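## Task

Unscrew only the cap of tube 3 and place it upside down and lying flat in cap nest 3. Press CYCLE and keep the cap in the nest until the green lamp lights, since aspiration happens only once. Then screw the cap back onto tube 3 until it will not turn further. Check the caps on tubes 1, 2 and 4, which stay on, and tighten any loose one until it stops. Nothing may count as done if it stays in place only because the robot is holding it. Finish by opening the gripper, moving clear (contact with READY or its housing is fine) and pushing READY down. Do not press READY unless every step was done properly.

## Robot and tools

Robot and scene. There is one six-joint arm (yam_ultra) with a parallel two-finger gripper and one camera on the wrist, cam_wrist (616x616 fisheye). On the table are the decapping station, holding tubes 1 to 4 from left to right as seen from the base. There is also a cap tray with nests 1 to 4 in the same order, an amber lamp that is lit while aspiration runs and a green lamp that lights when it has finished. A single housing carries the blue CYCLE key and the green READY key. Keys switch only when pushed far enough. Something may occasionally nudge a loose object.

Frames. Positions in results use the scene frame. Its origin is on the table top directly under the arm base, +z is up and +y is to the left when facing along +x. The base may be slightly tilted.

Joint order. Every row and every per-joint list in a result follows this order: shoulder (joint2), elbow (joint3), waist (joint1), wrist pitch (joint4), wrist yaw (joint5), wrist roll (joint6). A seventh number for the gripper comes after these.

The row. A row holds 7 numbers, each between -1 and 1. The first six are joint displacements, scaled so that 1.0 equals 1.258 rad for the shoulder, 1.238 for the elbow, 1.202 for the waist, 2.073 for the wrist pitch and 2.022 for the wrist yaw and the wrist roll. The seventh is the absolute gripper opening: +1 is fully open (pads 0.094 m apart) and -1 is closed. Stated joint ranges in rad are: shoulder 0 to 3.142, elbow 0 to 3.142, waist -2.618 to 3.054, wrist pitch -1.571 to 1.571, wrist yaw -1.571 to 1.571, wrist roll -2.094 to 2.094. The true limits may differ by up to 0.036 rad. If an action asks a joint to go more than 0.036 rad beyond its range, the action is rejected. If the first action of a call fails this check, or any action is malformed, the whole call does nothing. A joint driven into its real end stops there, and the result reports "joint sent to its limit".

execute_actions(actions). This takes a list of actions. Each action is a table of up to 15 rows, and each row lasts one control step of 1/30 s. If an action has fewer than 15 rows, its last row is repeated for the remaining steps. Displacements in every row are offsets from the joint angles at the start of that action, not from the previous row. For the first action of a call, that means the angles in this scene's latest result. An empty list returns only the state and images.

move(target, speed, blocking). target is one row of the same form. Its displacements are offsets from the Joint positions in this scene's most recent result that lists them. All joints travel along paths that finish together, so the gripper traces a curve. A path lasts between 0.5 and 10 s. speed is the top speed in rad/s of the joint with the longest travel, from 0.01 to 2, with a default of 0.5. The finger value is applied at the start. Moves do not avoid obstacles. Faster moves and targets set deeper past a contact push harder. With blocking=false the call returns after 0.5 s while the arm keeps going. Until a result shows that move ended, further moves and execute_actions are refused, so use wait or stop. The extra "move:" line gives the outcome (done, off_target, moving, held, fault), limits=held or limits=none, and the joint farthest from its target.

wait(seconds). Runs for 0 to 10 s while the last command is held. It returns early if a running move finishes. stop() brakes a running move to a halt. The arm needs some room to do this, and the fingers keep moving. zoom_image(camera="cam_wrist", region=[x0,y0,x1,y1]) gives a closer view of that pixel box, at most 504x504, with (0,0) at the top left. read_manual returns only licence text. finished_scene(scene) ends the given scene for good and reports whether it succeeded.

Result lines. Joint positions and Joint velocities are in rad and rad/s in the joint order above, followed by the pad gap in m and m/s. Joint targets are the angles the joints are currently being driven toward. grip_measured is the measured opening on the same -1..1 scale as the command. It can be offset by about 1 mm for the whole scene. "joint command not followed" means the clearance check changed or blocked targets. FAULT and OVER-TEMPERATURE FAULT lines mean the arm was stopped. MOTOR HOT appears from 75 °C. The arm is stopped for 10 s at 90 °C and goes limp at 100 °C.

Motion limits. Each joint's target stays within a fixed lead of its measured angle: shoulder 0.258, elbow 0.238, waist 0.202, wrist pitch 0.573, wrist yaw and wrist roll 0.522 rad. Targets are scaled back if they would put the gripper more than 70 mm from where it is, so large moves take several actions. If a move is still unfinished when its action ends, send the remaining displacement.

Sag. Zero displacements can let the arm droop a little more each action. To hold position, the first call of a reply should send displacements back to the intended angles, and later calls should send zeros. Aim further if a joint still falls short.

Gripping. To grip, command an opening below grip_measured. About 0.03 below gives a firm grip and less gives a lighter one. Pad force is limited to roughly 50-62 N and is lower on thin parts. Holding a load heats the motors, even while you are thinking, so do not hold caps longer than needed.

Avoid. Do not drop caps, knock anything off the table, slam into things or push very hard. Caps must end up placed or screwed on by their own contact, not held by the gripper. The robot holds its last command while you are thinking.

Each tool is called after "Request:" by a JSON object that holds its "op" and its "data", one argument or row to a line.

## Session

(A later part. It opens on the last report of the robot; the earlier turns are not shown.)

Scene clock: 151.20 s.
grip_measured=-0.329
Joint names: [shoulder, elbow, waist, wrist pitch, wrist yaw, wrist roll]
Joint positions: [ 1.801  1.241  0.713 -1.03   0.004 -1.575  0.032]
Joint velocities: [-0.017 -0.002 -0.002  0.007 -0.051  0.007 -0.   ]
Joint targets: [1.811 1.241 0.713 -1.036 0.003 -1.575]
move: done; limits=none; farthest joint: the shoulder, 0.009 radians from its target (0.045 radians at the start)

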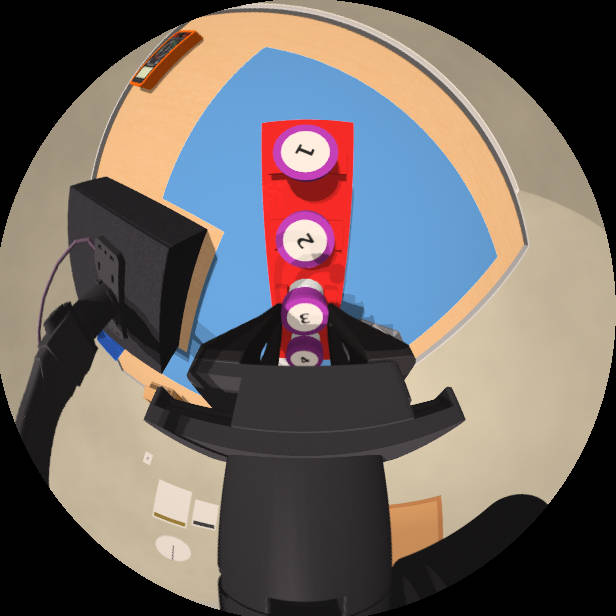

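On. Bias down via elbow to straighten.

Request:
{"op": "move", "data": {
  "target": [0,-0.024,0,0.014,0,0.8,-0.365],
  "speed": 1.4
}}

Request:
{"op": "move", "data": {
  "target": [0,-0.02,0,0.01,0,0.98,-0.365],
  "speed": 1.4
}}

Request:
{"op": "move", "data": {
  "target": [0,0,0,0,0,0,-0.2]
}}

Request:
{"op": "move", "data": {
  "target": [0,0,0,0,0,-1,-0.2],
  "speed": 2
}}

Request:
{"op": "move", "data": {
  "target": [0,0,0,0,0,-1,-0.2],
  "speed": 2
}}

Request:
{"op": "move", "data": {
  "target": [0,0,0,0,0,0,-0.365]
}}

Request:
{"op": "move", "data": {
  "target": [0.008,-0.012,0,0.006,0,1,-0.365],
  "speed": 1.4
}}

Request:
{"op": "move", "data": {
  "target": [0.008,-0.012,0,0.006,0,1,-0.365],
  "speed": 1.2
}}

Scene clock: 158.97 s.
grip_measured=-0.328
Joint names: [shoulder, elbow, waist, wrist pitch, wrist yaw, wrist roll]
Joint positions: [ 1.801  1.234  0.713 -1.018  0.01   0.036  0.032]
Joint velocities: [-0.007 -0.017 -0.002 -0.051 -0.022 -0.022  0.   ]
Joint targets: [1.801 1.211 0.713 -1.001 0.004 0.043]
move: off_target; limits=none; farthest joint: the elbow, 0.023 radians from its target (0.030 radians at the start)

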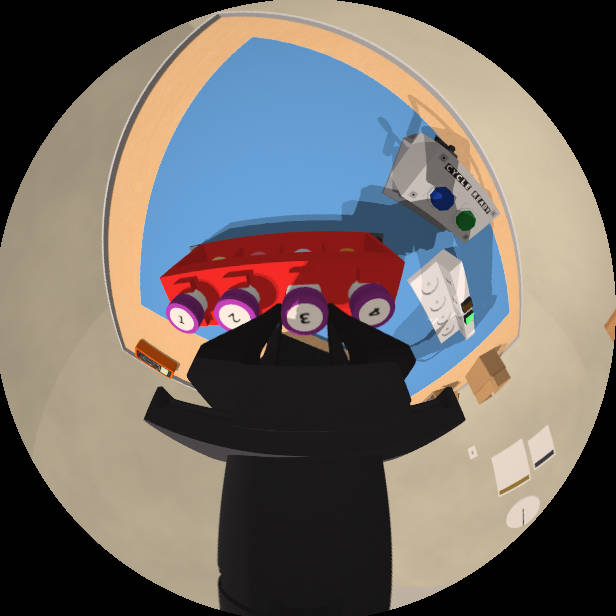

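Scene clock: 161.43 s.
grip_measured=-0.328
Joint names: [shoulder, elbow, waist, wrist pitch, wrist yaw, wrist roll]
Joint positions: [ 1.801  1.233  0.713 -1.019  0.013  2.008  0.032]
Joint velocities: [-0.017  0.012  0.002  0.066 -0.007 -0.081  0.001]
Joint targets: [1.801 1.210 0.713 -0.997 0.010 2.018]
move: off_target; limits=none; farthest joint: the elbow, 0.024 radians from its target (0.025 radians at the start)

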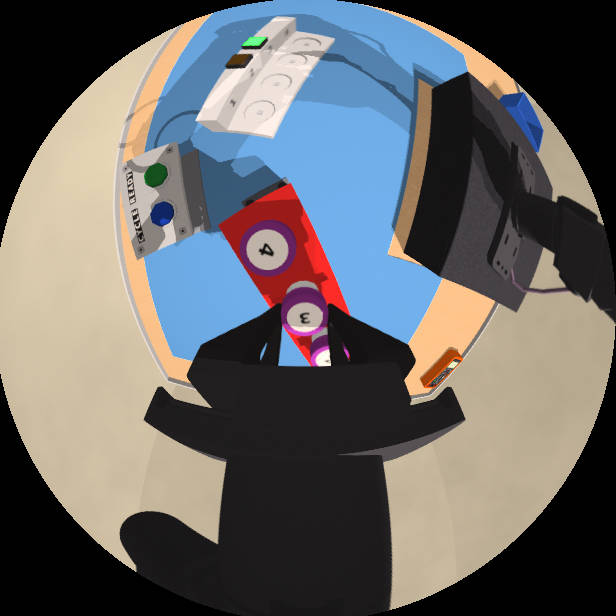

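Scene clock: 161.93 s.
grip_measured=-0.202
Joint names: [shoulder, elbow, waist, wrist pitch, wrist yaw, wrist roll]
Joint positions: [ 1.801  1.233  0.713 -1.019  0.013  2.008  0.037]
Joint velocities: [-0.002 -0.002 -0.012 -0.007 -0.022 -0.037 -0.   ]
Joint targets: [1.801 1.233 0.713 -1.019 0.013 2.008]
move: done; limits=none; farthest joint: the waist, 0.000 radians from its target (0.000 radians at the start)

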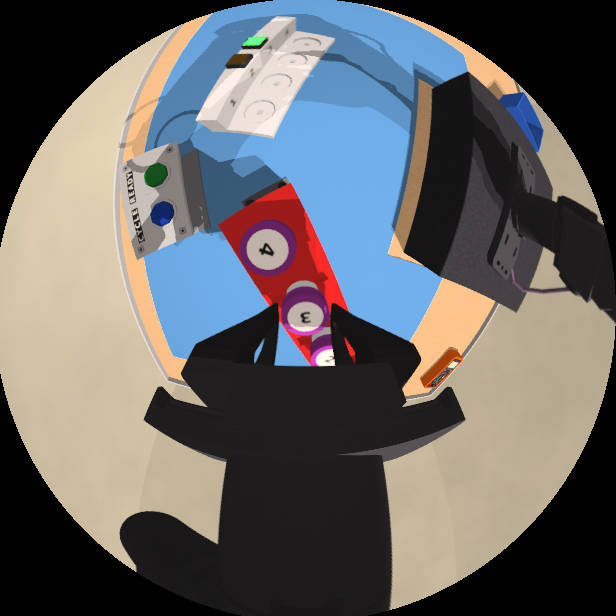

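Scene clock: 164.13 s.
grip_measured=-0.202
Joint names: [shoulder, elbow, waist, wrist pitch, wrist yaw, wrist roll]
Joint positions: [ 1.801  1.233  0.713 -1.019  0.013 -0.009  0.037]
Joint velocities: [-0.007  0.002 -0.007  0.022  0.051 -0.051 -0.   ]
Joint targets: [1.801 1.233 0.713 -1.019 0.013 -0.014]
move: done; limits=none; farthest joint: the wrist roll, 0.005 radians from its target (2.022 radians at the start)

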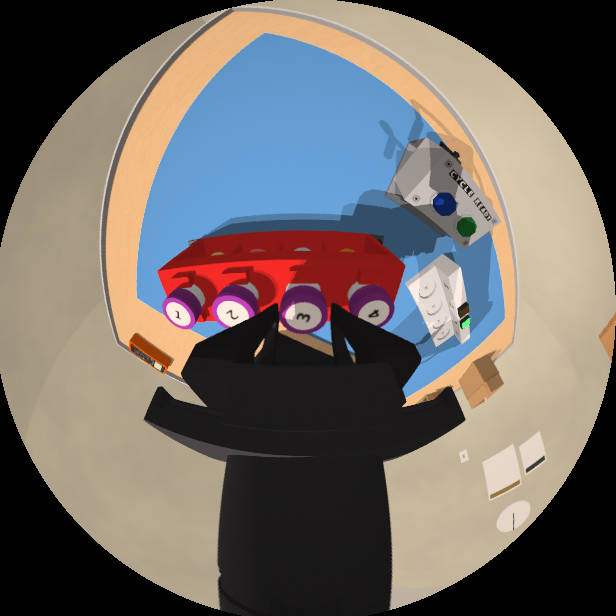

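Scene clock: 166.33 s.
grip_measured=-0.202
Joint names: [shoulder, elbow, waist, wrist pitch, wrist yaw, wrist roll]
Joint positions: [ 1.801  1.233  0.713 -1.019  0.013 -2.025  0.037]
Joint velocities: [ 0.007 -0.012 -0.007 -0.051 -0.037 -0.037  0.001]
Joint targets: [1.801 1.233 0.713 -1.019 0.013 -2.031]
move: done; limits=none; farthest joint: the wrist roll, 0.006 radians from its target (2.022 radians at the start)

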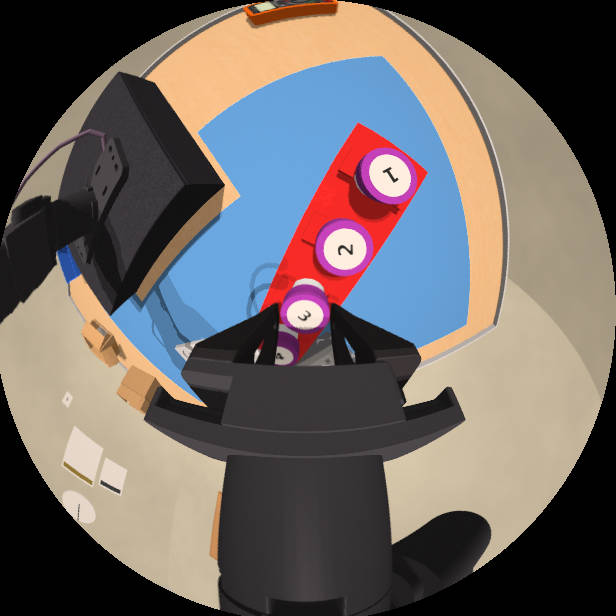

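Scene clock: 166.83 s.
grip_measured=-0.327
Joint names: [shoulder, elbow, waist, wrist pitch, wrist yaw, wrist roll]
Joint positions: [ 1.801  1.233  0.713 -1.018  0.012 -2.025  0.032]
Joint velocities: [ 0.007  0.007 -0.017 -0.066  0.037  0.066  0.   ]
Joint targets: [1.801 1.233 0.713 -1.020 0.013 -2.025]
move: done; limits=none; farthest joint: the wrist pitch, 0.001 radians from its target (0.000 radians at the start)

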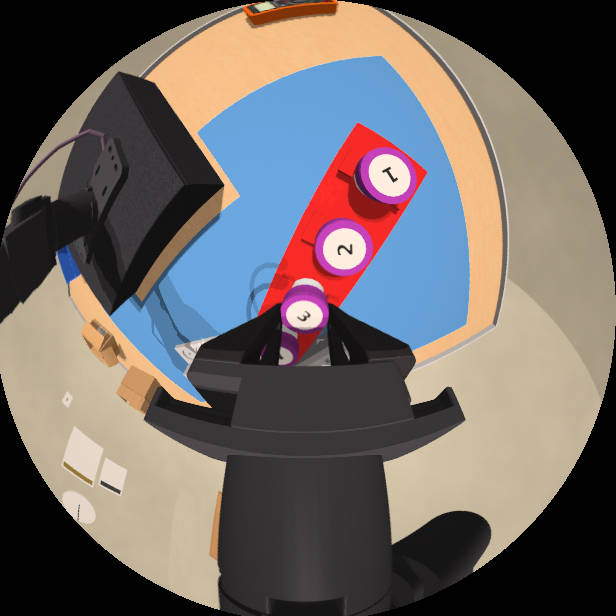

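Scene clock: 169.30 s.
grip_measured=-0.328
Joint names: [shoulder, elbow, waist, wrist pitch, wrist yaw, wrist roll]
Joint positions: [ 1.806  1.233  0.713 -1.019  0.007 -0.04   0.032]
Joint velocities: [-0.012 -0.002  0.002 -0.007 -0.022  0.051  0.   ]
Joint targets: [1.811 1.218 0.713 -1.006 0.012 -0.003]
move: off_target; limits=none; farthest joint: the wrist roll, 0.037 radians from its target (2.022 radians at the start)

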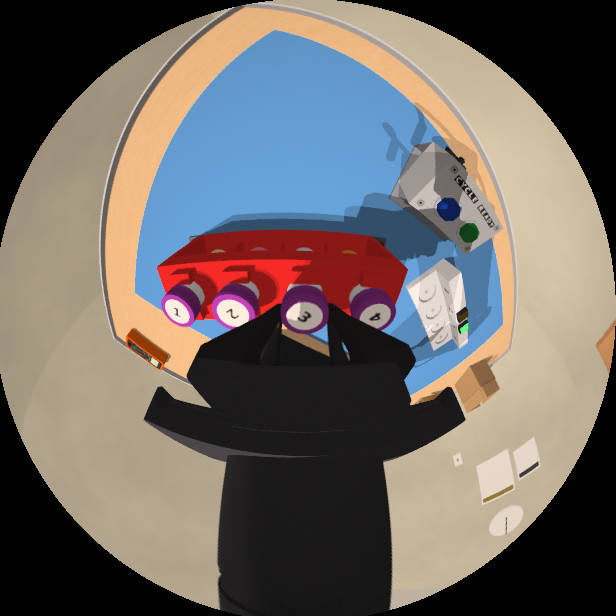

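Scene clock: 172.00 s.
grip_measured=-0.329
Joint names: [shoulder, elbow, waist, wrist pitch, wrist yaw, wrist roll]
Joint positions: [ 1.807  1.233  0.71  -1.015  0.     1.961  0.032]
Joint velocities: [ 0.027 -0.002 -0.012 -0.037 -0.066 -0.007 -0.001]
Joint targets: [1.817 1.218 0.713 -1.006 0.006 1.982]
move: off_target; limits=none; farthest joint: the wrist roll, 0.021 radians from its target (2.022 radians at the start)

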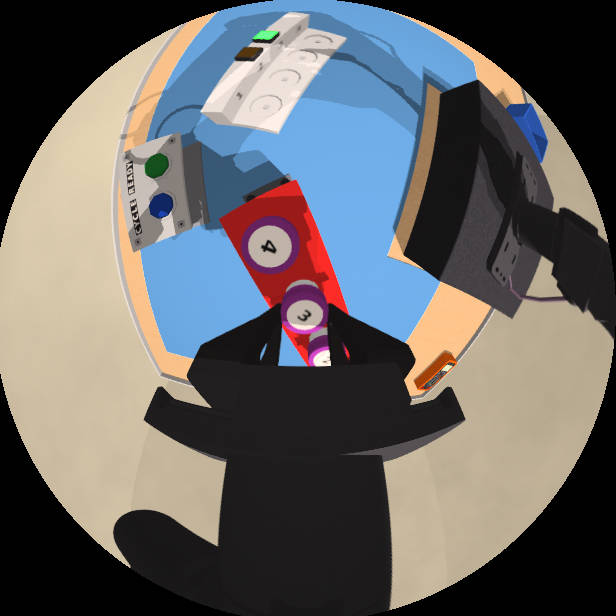

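Request:
{"op": "execute_actions", "data": {
  "actions": [
    [[0,0,0,0,0,0,-0.2]]
  ]
}}

Request:
{"op": "move", "data": {
  "target": [0,0,0,0,0,-0.5,-0.2],
  "speed": 1
}}

Request:
{"op": "execute_actions", "data": {
  "actions": [
    [[0,0,0,0,0,0,-0.365]]
  ]
}}

Request:
{"op": "move", "data": {
  "target": [0,0,0,0,0,0.25,-0.365],
  "speed": 0.3
}}

Scene clock: 182.30 s.
grip_measured=-0.202
Joint names: [shoulder, elbow, waist, wrist pitch, wrist yaw, wrist roll]
Joint positions: [ 1.807  1.233  0.71  -1.015  0.     1.961  0.037]
Joint velocities: [-0.002 -0.007  0.007  0.051 -0.007  0.007 -0.001]
Joint targets: [1.807 1.233 0.710 -1.015 0.000 1.961]

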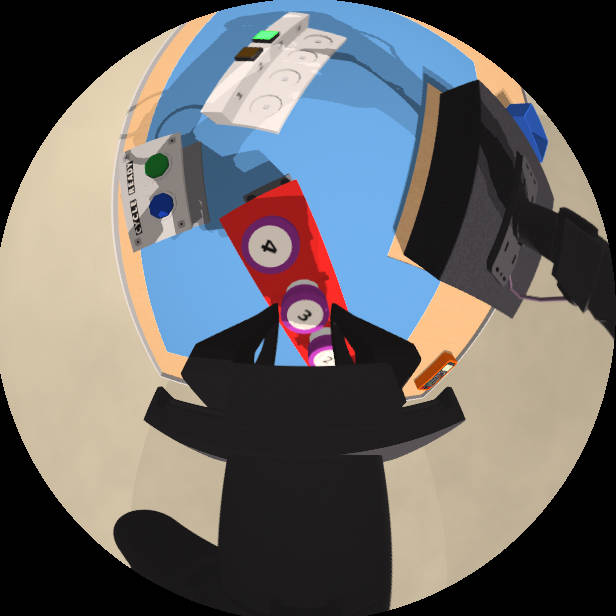

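Scene clock: 184.27 s.
grip_measured=-0.202
Joint names: [shoulder, elbow, waist, wrist pitch, wrist yaw, wrist roll]
Joint positions: [ 1.807  1.233  0.71  -1.015  0.     0.955  0.037]
Joint velocities: [ 0.017 -0.012 -0.007  0.022 -0.007 -0.037 -0.   ]
Joint targets: [1.807 1.233 0.710 -1.015 0.000 0.950]
move: done; limits=none; farthest joint: the wrist roll, 0.005 radians from its target (1.011 radians at the start)

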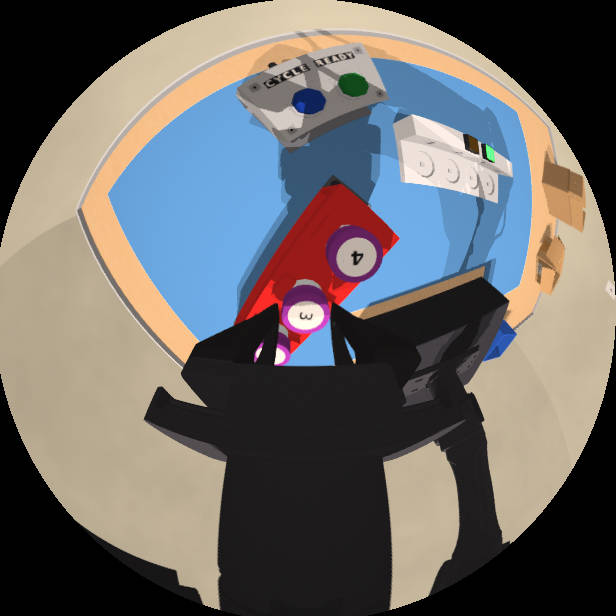

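Scene clock: 184.77 s.
grip_measured=-0.328
Joint names: [shoulder, elbow, waist, wrist pitch, wrist yaw, wrist roll]
Joint positions: [ 1.807  1.233  0.71  -1.016  0.002  0.956  0.032]
Joint velocities: [-0.007 -0.022 -0.012 -0.037 -0.051  0.007 -0.001]
Joint targets: [1.807 1.233 0.710 -1.015 0.000 0.956]

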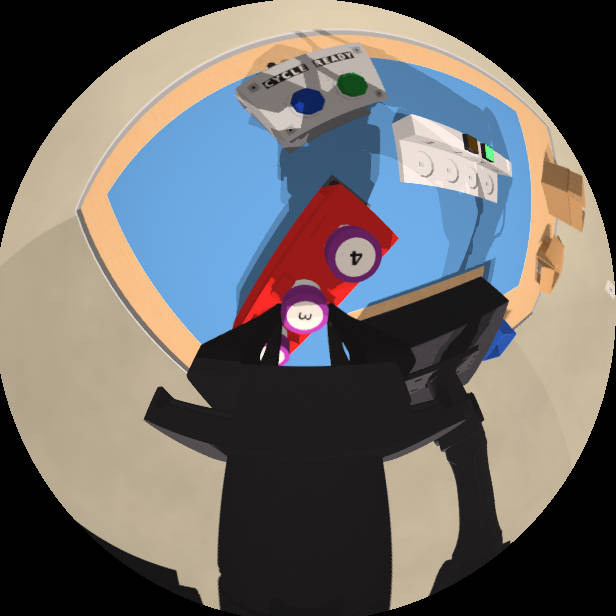

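Scene clock: 187.07 s.
grip_measured=-0.328
Joint names: [shoulder, elbow, waist, wrist pitch, wrist yaw, wrist roll]
Joint positions: [ 1.807  1.233  0.71  -1.017 -0.003  1.355  0.032]
Joint velocities: [-0.002 -0.017 -0.007 -0.066 -0.081 -0.022 -0.002]
Joint targets: [1.807 1.233 0.710 -1.016 0.002 1.461]
move: off_target; limits=none; farthest joint: the wrist roll, 0.107 radians from its target (0.506 radians at the start)

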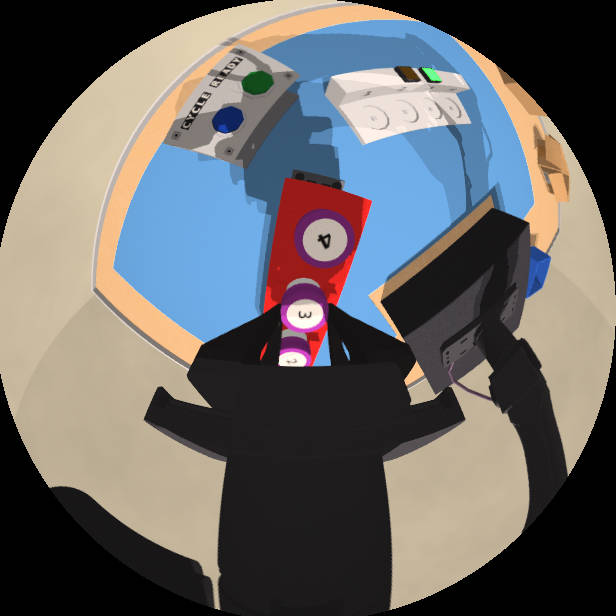

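Request:
{"op": "move", "data": {
  "target": [0,0,0,0,0,0.1,-0.365],
  "speed": 0.3
}}

Request:
{"op": "execute_actions", "data": {
  "actions": [
    [[0,0,0,0,0,0,-0.365]],
    [[0,0,0,0,0,0,0.4]]
  ]
}}

Request:
{"op": "move", "data": {
  "target": [0,0,-0.138,0,0,0,0.4],
  "speed": 0.2
}}

Scene clock: 190.23 s.
grip_measured=-0.329
Joint names: [shoulder, elbow, waist, wrist pitch, wrist yaw, wrist roll]
Joint positions: [ 1.807  1.233  0.71  -1.017 -0.011  1.442  0.032]
Joint velocities: [-0.017  0.002 -0.022 -0.007 -0.037 -0.051  0.001]
Joint targets: [1.807 1.233 0.710 -1.017 -0.003 1.557]
move: off_target; limits=none; farthest joint: the wrist roll, 0.115 radians from its target (0.202 radians at the start)

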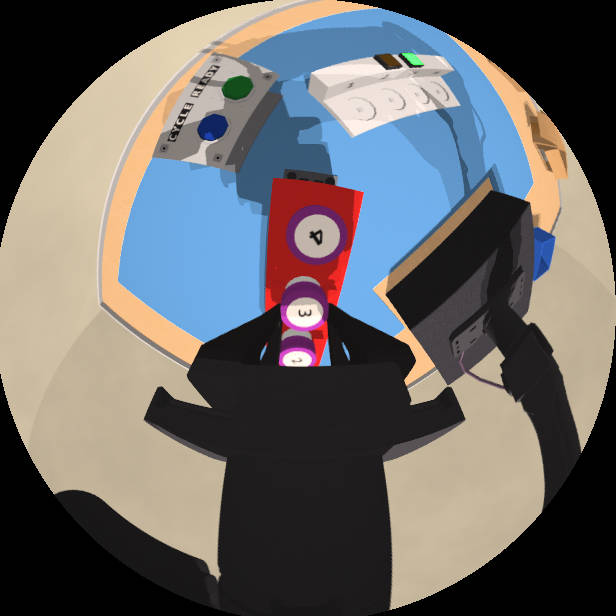

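Scene clock: 191.23 s.
grip_measured=+0.398
Joint names: [shoulder, elbow, waist, wrist pitch, wrist yaw, wrist roll]
Joint positions: [ 1.807  1.233  0.71  -1.018 -0.012  1.415  0.066]
Joint velocities: [-0.017 -0.012 -0.012 -0.095 -0.037  0.066 -0.002]
Joint targets: [1.807 1.233 0.710 -1.017 -0.012 1.417]

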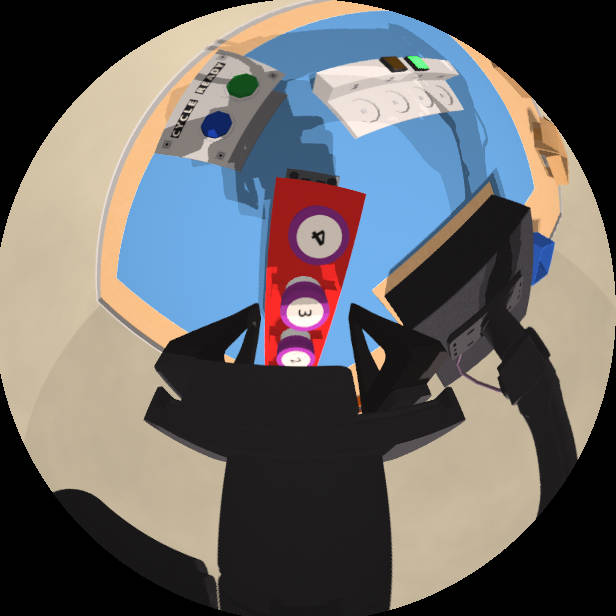

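Scene clock: 192.43 s.
grip_measured=+0.398
Joint names: [shoulder, elbow, waist, wrist pitch, wrist yaw, wrist roll]
Joint positions: [ 1.807  1.233  0.554 -1.018 -0.014  1.415  0.066]
Joint velocities: [-0.007  0.002 -0.007  0.022  0.022  0.022 -0.   ]
Joint targets: [1.807 1.233 0.545 -1.018 -0.012 1.415]
move: done; limits=none; farthest joint: the waist, 0.010 radians from its target (0.166 radians at the start)

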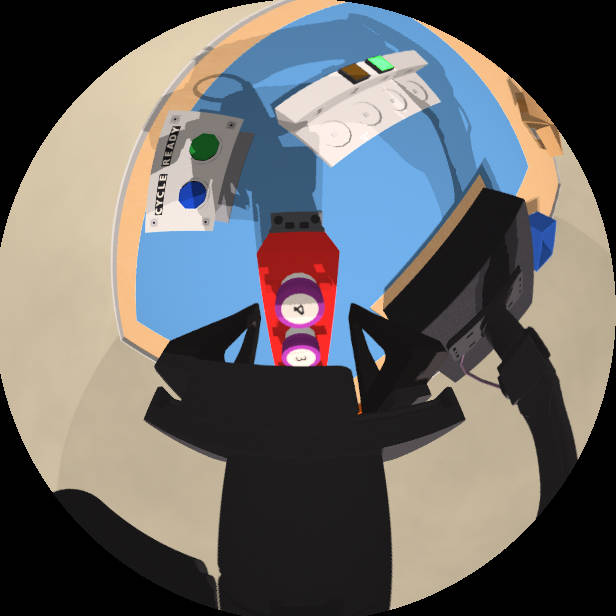

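Request:
{"op": "move", "data": {
  "target": [0.004,0,-0.016,0.012,0,0,0.0],
  "speed": 0.1
}}

Request:
{"op": "execute_actions", "data": {
  "actions": [
    [[0,0,0,0,0,0,-0.38]]
  ]
}}

Request:
{"op": "move", "data": {
  "target": [0,0,0,0,0,0.2,-0.38],
  "speed": 0.3
}}

Scene clock: 195.97 s.
grip_measured=+0.002
Joint names: [shoulder, elbow, waist, wrist pitch, wrist yaw, wrist roll]
Joint positions: [ 1.807  1.233  0.546 -1.005 -0.014  1.415  0.047]
Joint velocities: [-0.012  0.002 -0.022  0.051  0.051 -0.007  0.   ]
Joint targets: [1.812 1.233 0.535 -0.993 -0.013 1.415]
move: done; limits=none; farthest joint: the waist, 0.012 radians from its target (0.019 radians at the start)

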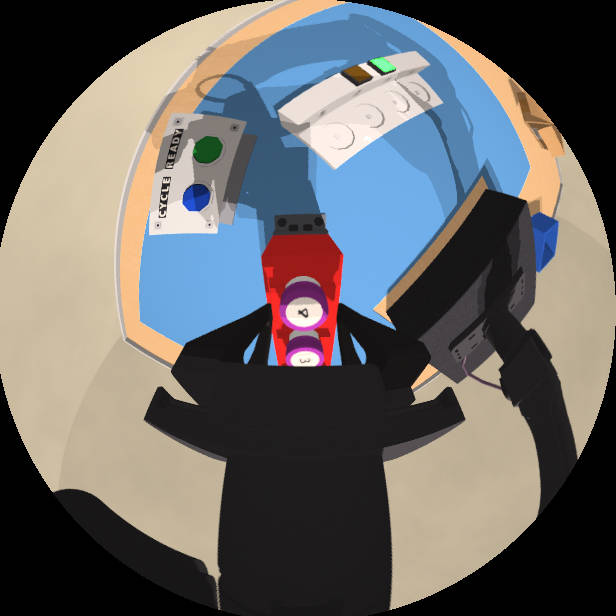

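Scene clock: 196.47 s.
grip_measured=-0.332
Joint names: [shoulder, elbow, waist, wrist pitch, wrist yaw, wrist roll]
Joint positions: [ 1.807  1.233  0.546 -1.003 -0.014  1.415  0.031]
Joint velocities: [ 0.007  0.017 -0.012  0.007 -0.007 -0.081 -0.001]
Joint targets: [1.807 1.233 0.546 -1.005 -0.014 1.416]

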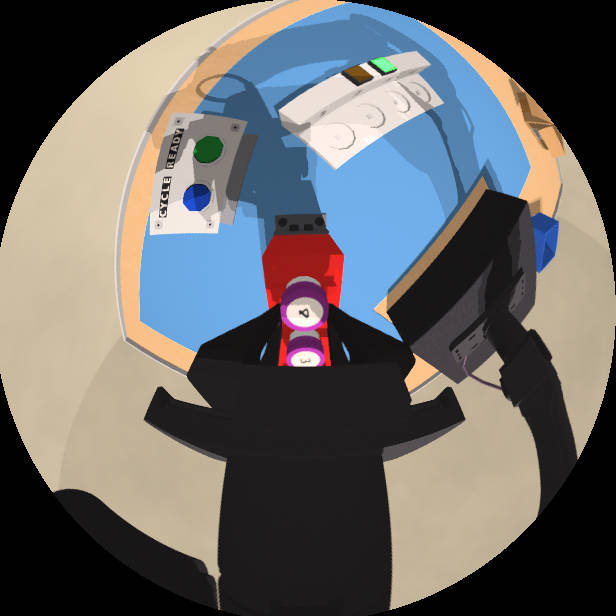

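Scene clock: 198.23 s.
grip_measured=-0.331
Joint names: [shoulder, elbow, waist, wrist pitch, wrist yaw, wrist roll]
Joint positions: [ 1.807  1.233  0.546 -0.999 -0.014  1.698  0.031]
Joint velocities: [ 0.002 -0.007  0.007  0.037  0.007 -0.037 -0.   ]
Joint targets: [1.807 1.233 0.546 -1.003 -0.014 1.820]
move: off_target; limits=none; farthest joint: the wrist roll, 0.122 radians from its target (0.404 radians at the start)

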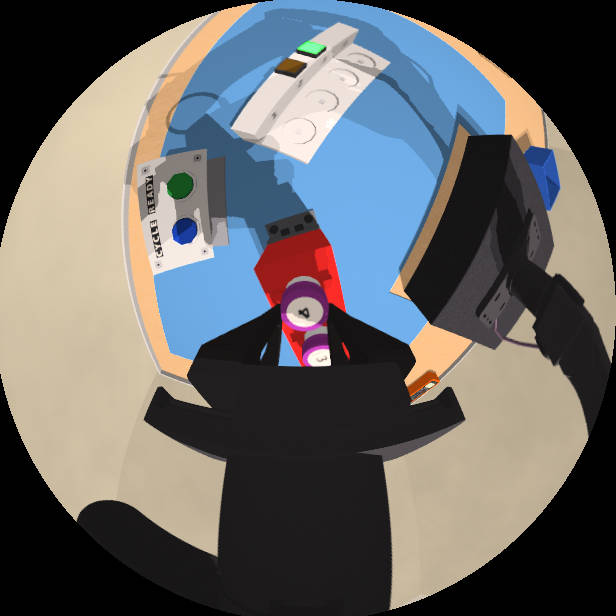

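Request:
{"op": "execute_actions", "data": {
  "actions": [
    [[0,0,0,0,0,0,-0.38]],
    [[0,0,0,0,0,0,0.6]]
  ]
}}

Request:
{"op": "move", "data": {
  "target": [0,0,0.275,0,0,-0.04,0.6],
  "speed": 0.25
}}

Scene clock: 202.03 s.
grip_measured=+0.598
Joint names: [shoulder, elbow, waist, wrist pitch, wrist yaw, wrist roll]
Joint positions: [ 1.807  1.233  0.546 -0.999 -0.015  1.667  0.075]
Joint velocities: [-0.032  0.012 -0.002 -0.11   0.051 -0.095  0.   ]
Joint targets: [1.807 1.233 0.546 -0.999 -0.015 1.668]

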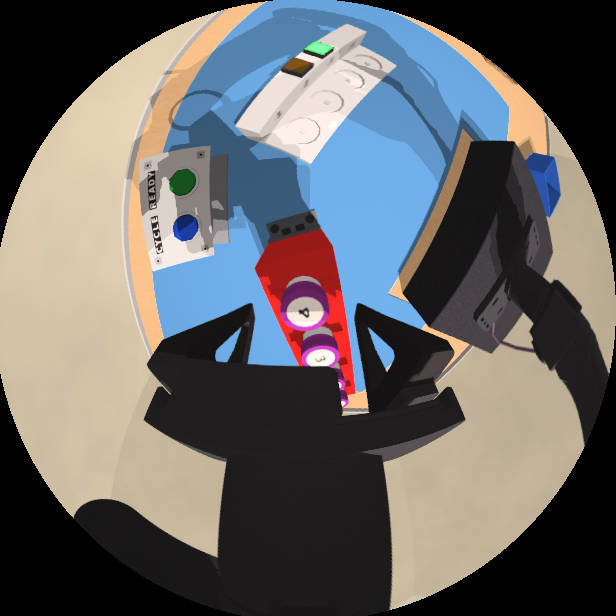

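Scene clock: 203.80 s.
grip_measured=+0.598
Joint names: [shoulder, elbow, waist, wrist pitch, wrist yaw, wrist roll]
Joint positions: [ 1.807  1.233  0.869 -0.999 -0.016  1.591  0.075]
Joint velocities: [ 0.012 -0.002 -0.002 -0.037 -0.037 -0.022 -0.   ]
Joint targets: [1.807 1.233 0.877 -0.999 -0.015 1.586]
move: done; limits=none; farthest joint: the waist, 0.008 radians from its target (0.330 radians at the start)

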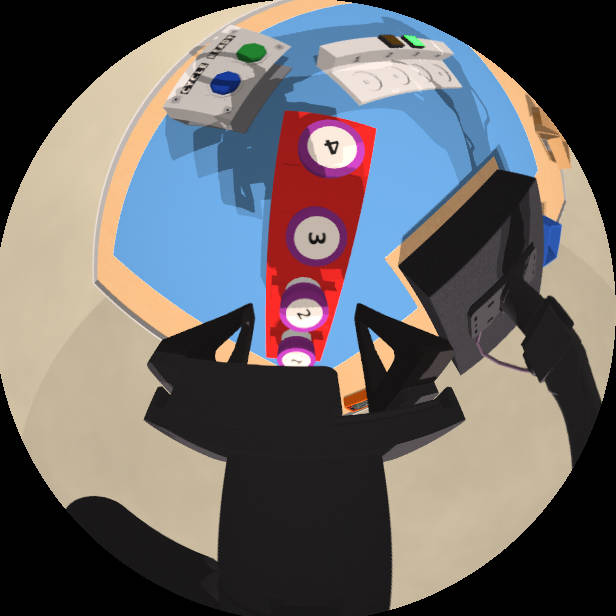

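Request:
{"op": "execute_actions", "data": {
  "actions": [
    [[0,0,0,0,0,0,-0.2]],
    [[0,0,0,0,0,0,-0.38]]
  ]
}}

Request:
{"op": "move", "data": {
  "target": [0,0,0,0,0,0.22,-0.38],
  "speed": 0.3
}}

Scene clock: 206.80 s.
grip_measured=-0.334
Joint names: [shoulder, elbow, waist, wrist pitch, wrist yaw, wrist roll]
Joint positions: [ 1.807  1.233  0.869 -0.997 -0.016  1.591  0.031]
Joint velocities: [ 0.002 -0.007 -0.007  0.051 -0.037 -0.007 -0.   ]
Joint targets: [1.807 1.233 0.869 -0.999 -0.016 1.591]

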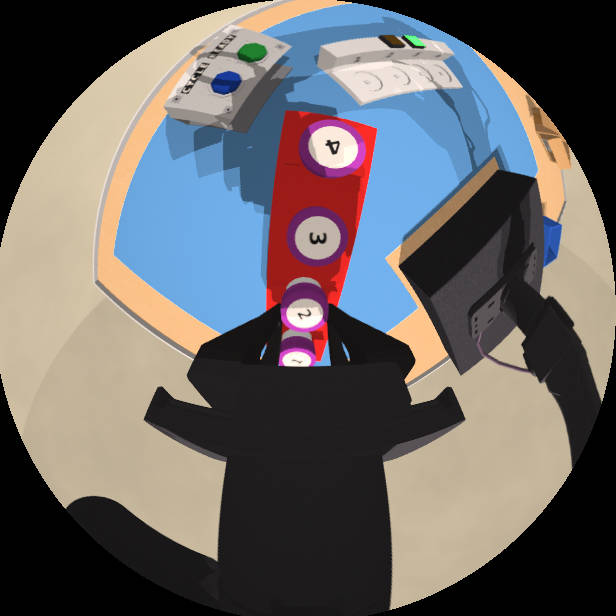

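Scene clock: 208.77 s.
grip_measured=-0.334
Joint names: [shoulder, elbow, waist, wrist pitch, wrist yaw, wrist roll]
Joint positions: [ 1.807  1.233  0.869 -0.994 -0.017  1.904  0.031]
Joint velocities: [ 0.002  0.002 -0.012 -0.051  0.037 -0.051  0.001]
Joint targets: [1.807 1.233 0.869 -0.997 -0.016 2.036]
move: off_target; limits=none; farthest joint: the wrist roll, 0.132 radians from its target (0.445 radians at the start)

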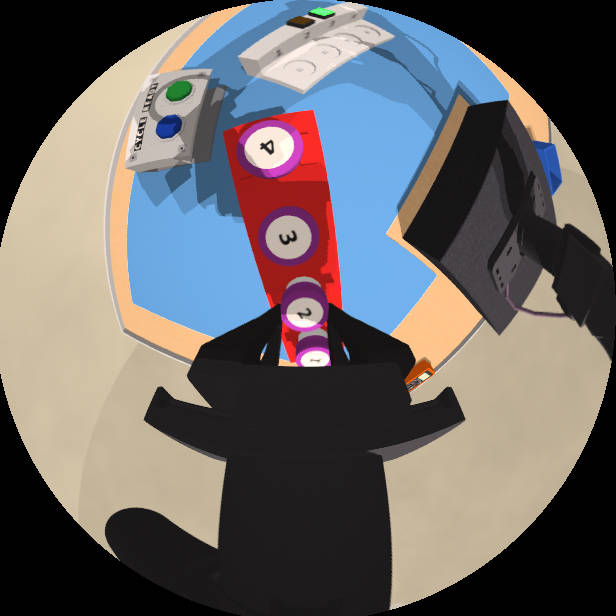

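Request:
{"op": "execute_actions", "data": {
  "actions": [
    [[0,0,0,0,0,0,-0.38]],
    [[0,0,0,0,0,0,0.6]]
  ]
}}

Request:
{"op": "move", "data": {
  "target": [0.045,0.078,0.135,-0.014,0,-0.12,0.6],
  "speed": 0.2
}}

Request:
{"op": "zoom_image", "data": {
  "camera": "cam_wrist",
  "region": [180,50,480,350]
}}

Scene clock: 215.20 s.
grip_measured=+0.598
Joint names: [shoulder, elbow, waist, wrist pitch, wrist yaw, wrist roll]
Joint positions: [ 1.807  1.233  0.869 -0.994 -0.019  1.874  0.075]
Joint velocities: [ 0.002 -0.007  0.002  0.007  0.037  0.037 -0.001]
Joint targets: [1.807 1.233 0.869 -0.994 -0.018 1.875]

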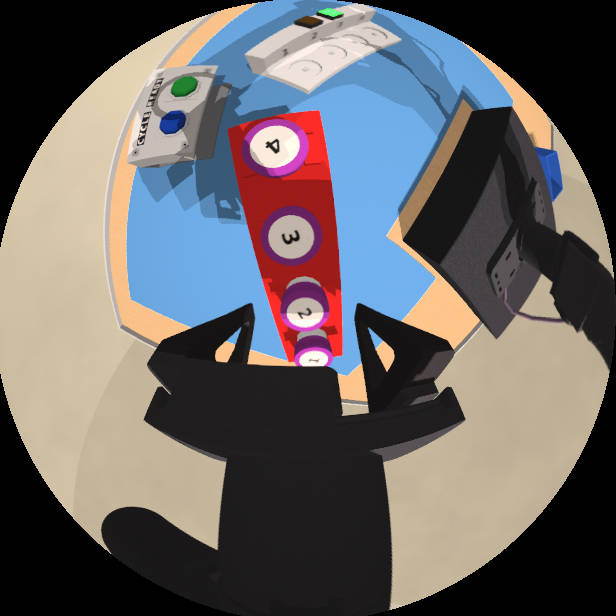

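Scene clock: 217.03 s.
grip_measured=+0.598
Joint names: [shoulder, elbow, waist, wrist pitch, wrist yaw, wrist roll]
Joint positions: [ 1.859  1.292  1.021 -1.003 -0.019  1.636  0.075]
Joint velocities: [-0.017  0.022  0.007  0.066 -0.007  0.037 -0.001]
Joint targets: [1.864 1.329 1.031 -1.023 -0.018 1.631]
move: off_target; limits=none; farthest joint: the elbow, 0.037 radians from its target (0.097 radians at the start)

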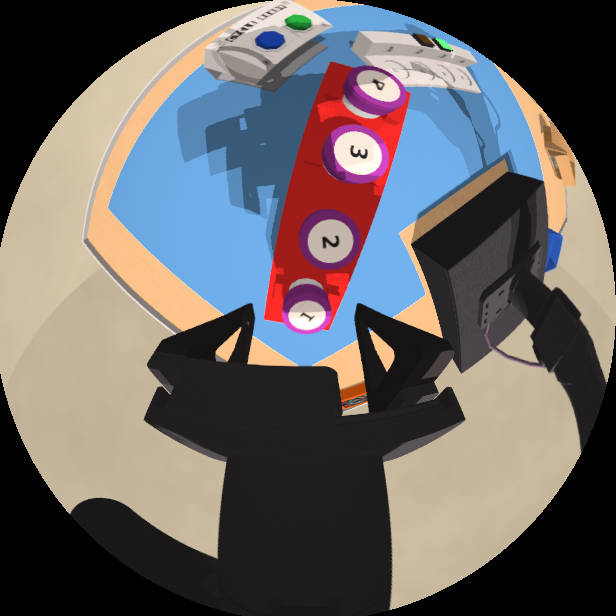

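Region (180, 50, 480, 350) of cam_wrist's 616x616 image, scaled by 1.680, with more detail than that image has.

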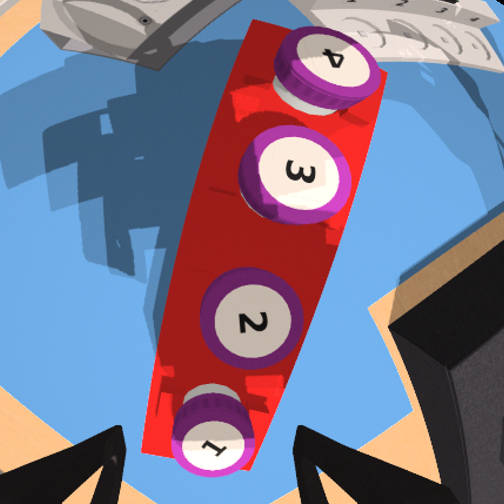

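Request:
{"op": "execute_actions", "data": {
  "actions": [
    [[0,0.02,0.015,-0.014,0,0,-0.15]],
    [[0,0,0,0,0,0,-0.38]]
  ]
}}

Request:
{"op": "move", "data": {
  "target": [0,0,0,0,0,0.21,-0.38],
  "speed": 0.3
}}

Scene clock: 221.20 s.
grip_measured=-0.327
Joint names: [shoulder, elbow, waist, wrist pitch, wrist yaw, wrist roll]
Joint positions: [ 1.86   1.292  1.027 -1.008 -0.019  1.636  0.032]
Joint velocities: [-0.007 -0.007  0.002  0.037 -0.051  0.007  0.001]
Joint targets: [1.859 1.292 1.027 -1.012 -0.019 1.636]

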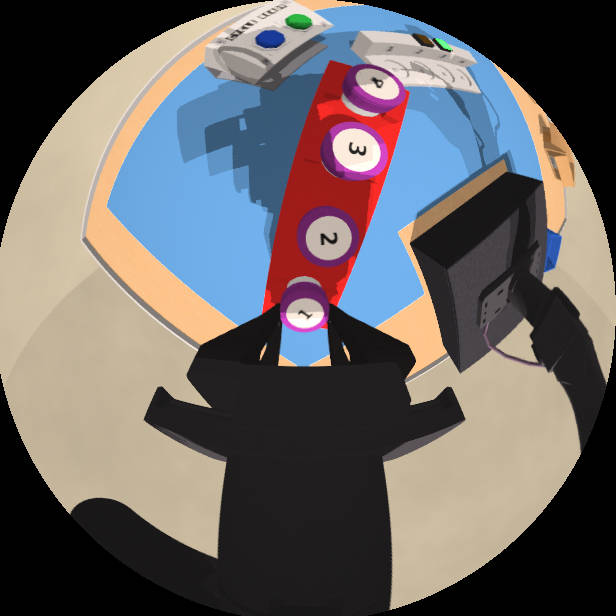

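Scene clock: 223.10 s.
grip_measured=-0.328
Joint names: [shoulder, elbow, waist, wrist pitch, wrist yaw, wrist roll]
Joint positions: [ 1.86   1.292  1.027 -1.002 -0.019  1.951  0.032]
Joint velocities: [-0.007 -0.002 -0.007 -0.037  0.022 -0.022 -0.001]
Joint targets: [1.860 1.292 1.027 -1.008 -0.019 2.061]
move: off_target; limits=none; farthest joint: the wrist roll, 0.109 radians from its target (0.425 radians at the start)

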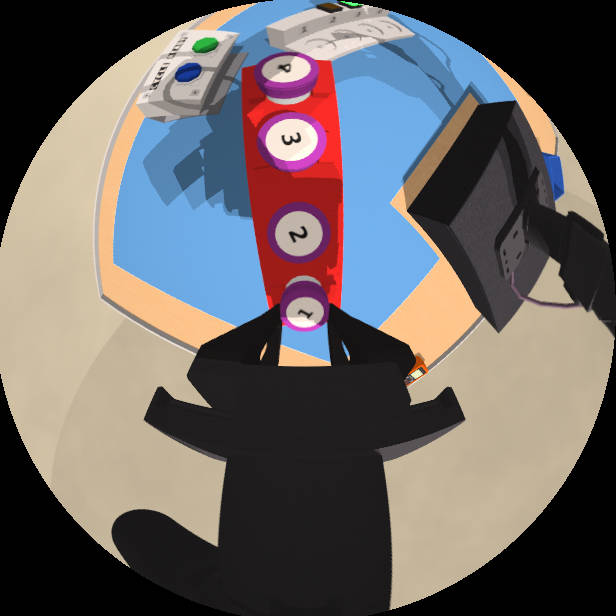

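Request:
{"op": "execute_actions", "data": {
  "actions": [
    [[0,0,0,0,0,0,-0.38]],
    [[0,0,0,0,0,0,0.3]]
  ]
}}

Request:
{"op": "move", "data": {
  "target": [0.027,0.212,0,-0.097,0,0,0.3],
  "speed": 0.3
}}

Request:
{"op": "move", "data": {
  "target": [0,0.02,-0.633,0,0.015,-0.953,-1],
  "speed": 1
}}

Request:
{"op": "move", "data": {
  "target": [0.281,0.258,0,0.04,0,0,-1],
  "speed": 0.3
}}

Scene clock: 226.63 s.
grip_measured=+0.298
Joint names: [shoulder, elbow, waist, wrist pitch, wrist yaw, wrist roll]
Joint positions: [ 1.86   1.292  1.027 -1.002 -0.02   1.926  0.061]
Joint velocities: [ 0.002 -0.012 -0.002  0.037  0.007  0.051  0.001]
Joint targets: [1.860 1.292 1.027 -1.002 -0.020 1.927]

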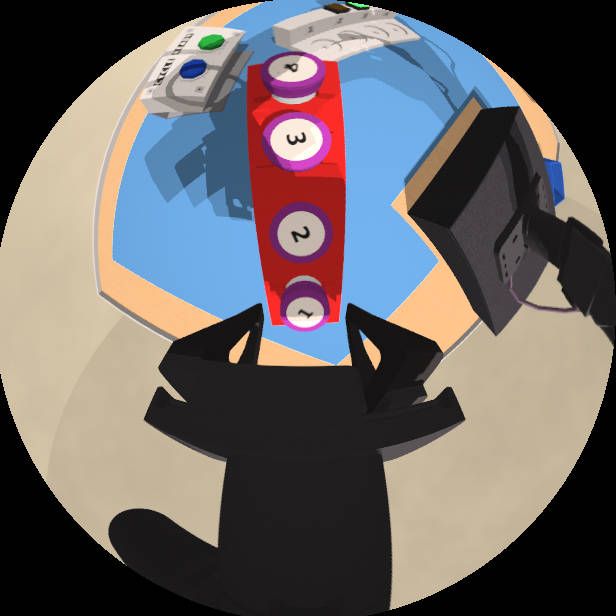

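Scene clock: 228.20 s.
grip_measured=+0.298
Joint names: [shoulder, elbow, waist, wrist pitch, wrist yaw, wrist roll]
Joint positions: [ 1.889  1.52   1.027 -1.181 -0.02   1.926  0.061]
Joint velocities: [-0.002  0.002 -0.007  0.007 -0.022 -0.051  0.   ]
Joint targets: [1.894 1.555 1.027 -1.203 -0.020 1.926]
move: off_target; limits=none; farthest joint: the elbow, 0.034 radians from its target (0.262 radians at the start)

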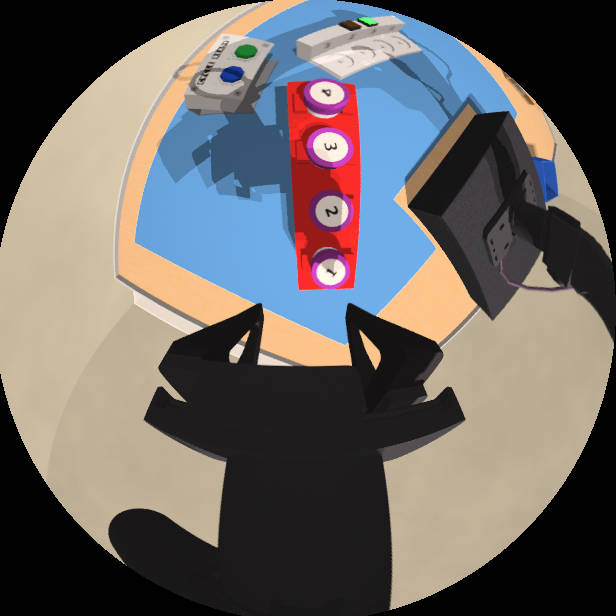

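Scene clock: 231.07 s.
grip_measured=-0.997
Joint names: [shoulder, elbow, waist, wrist pitch, wrist yaw, wrist roll]
Joint positions: [ 1.889  1.52   0.272 -1.181  0.003  0.004  0.   ]
Joint velocities: [-0.017 -0.012 -0.012  0.022 -0.11  -0.022 -0.001]
Joint targets: [1.889 1.545 0.266 -1.181 0.010 -0.001]
move: off_target; limits=none; farthest joint: the elbow, 0.024 radians from its target (0.024 radians at the start)

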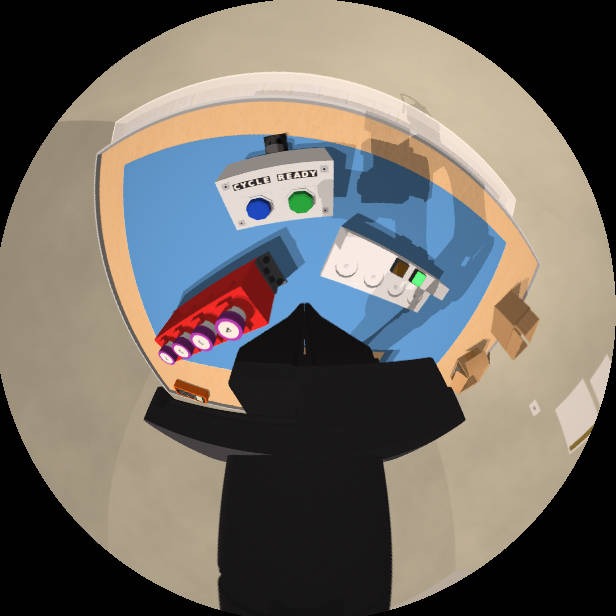

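Scene clock: 232.63 s.
grip_measured=-0.997
Joint names: [shoulder, elbow, waist, wrist pitch, wrist yaw, wrist roll]
Joint positions: [ 2.247  1.799  0.272 -1.115  0.003  0.004  0.   ]
Joint velocities: [ 0.002 -0.002 -0.002  0.007  0.066 -0.037  0.001]
Joint targets: [2.242 1.840 0.272 -1.099 0.003 0.004]
move: off_target; limits=none; farthest joint: the elbow, 0.040 radians from its target (0.319 radians at the start)

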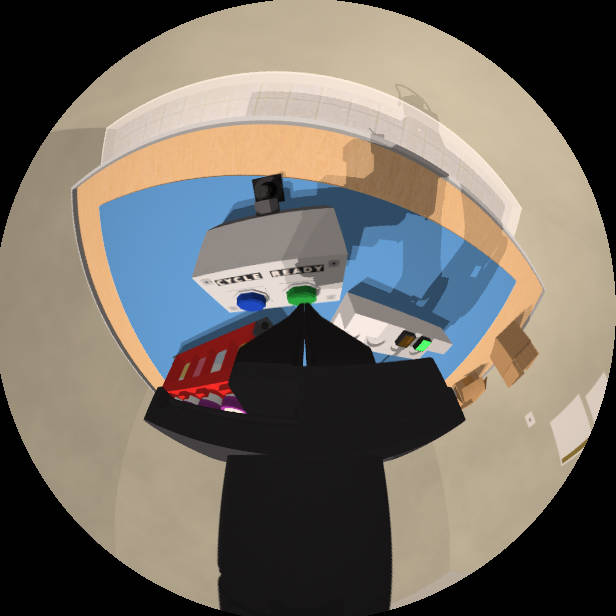

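Request:
{"op": "move", "data": {
  "target": [0.069,0,0.014,0.026,0,0,-1],
  "speed": 0.05
}}

Request:
{"op": "zoom_image", "data": {
  "camera": "cam_wrist",
  "region": [200,230,400,350]
}}

Scene clock: 236.47 s.
grip_measured=-0.997
Joint names: [shoulder, elbow, waist, wrist pitch, wrist yaw, wrist roll]
Joint positions: [ 2.301  1.799  0.272 -1.108  0.003  0.004  0.   ]
Joint velocities: [-0.007  0.002  0.012 -0.007  0.007 -0.051 -0.   ]
move: unfinished (the scene ended)
The task's run has ended: the event that ends the task has happened.

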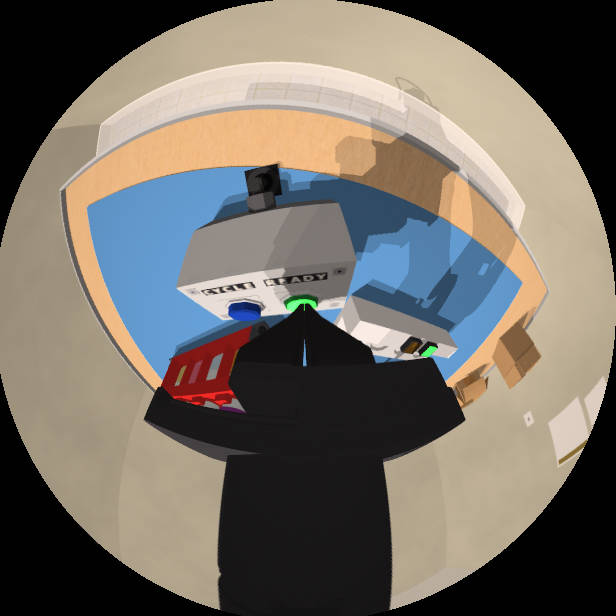

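Episode already finished.

Request:
{"op": "finished_scene", "data": {
  "scene": 2
}}

The scene is finished: the task was done.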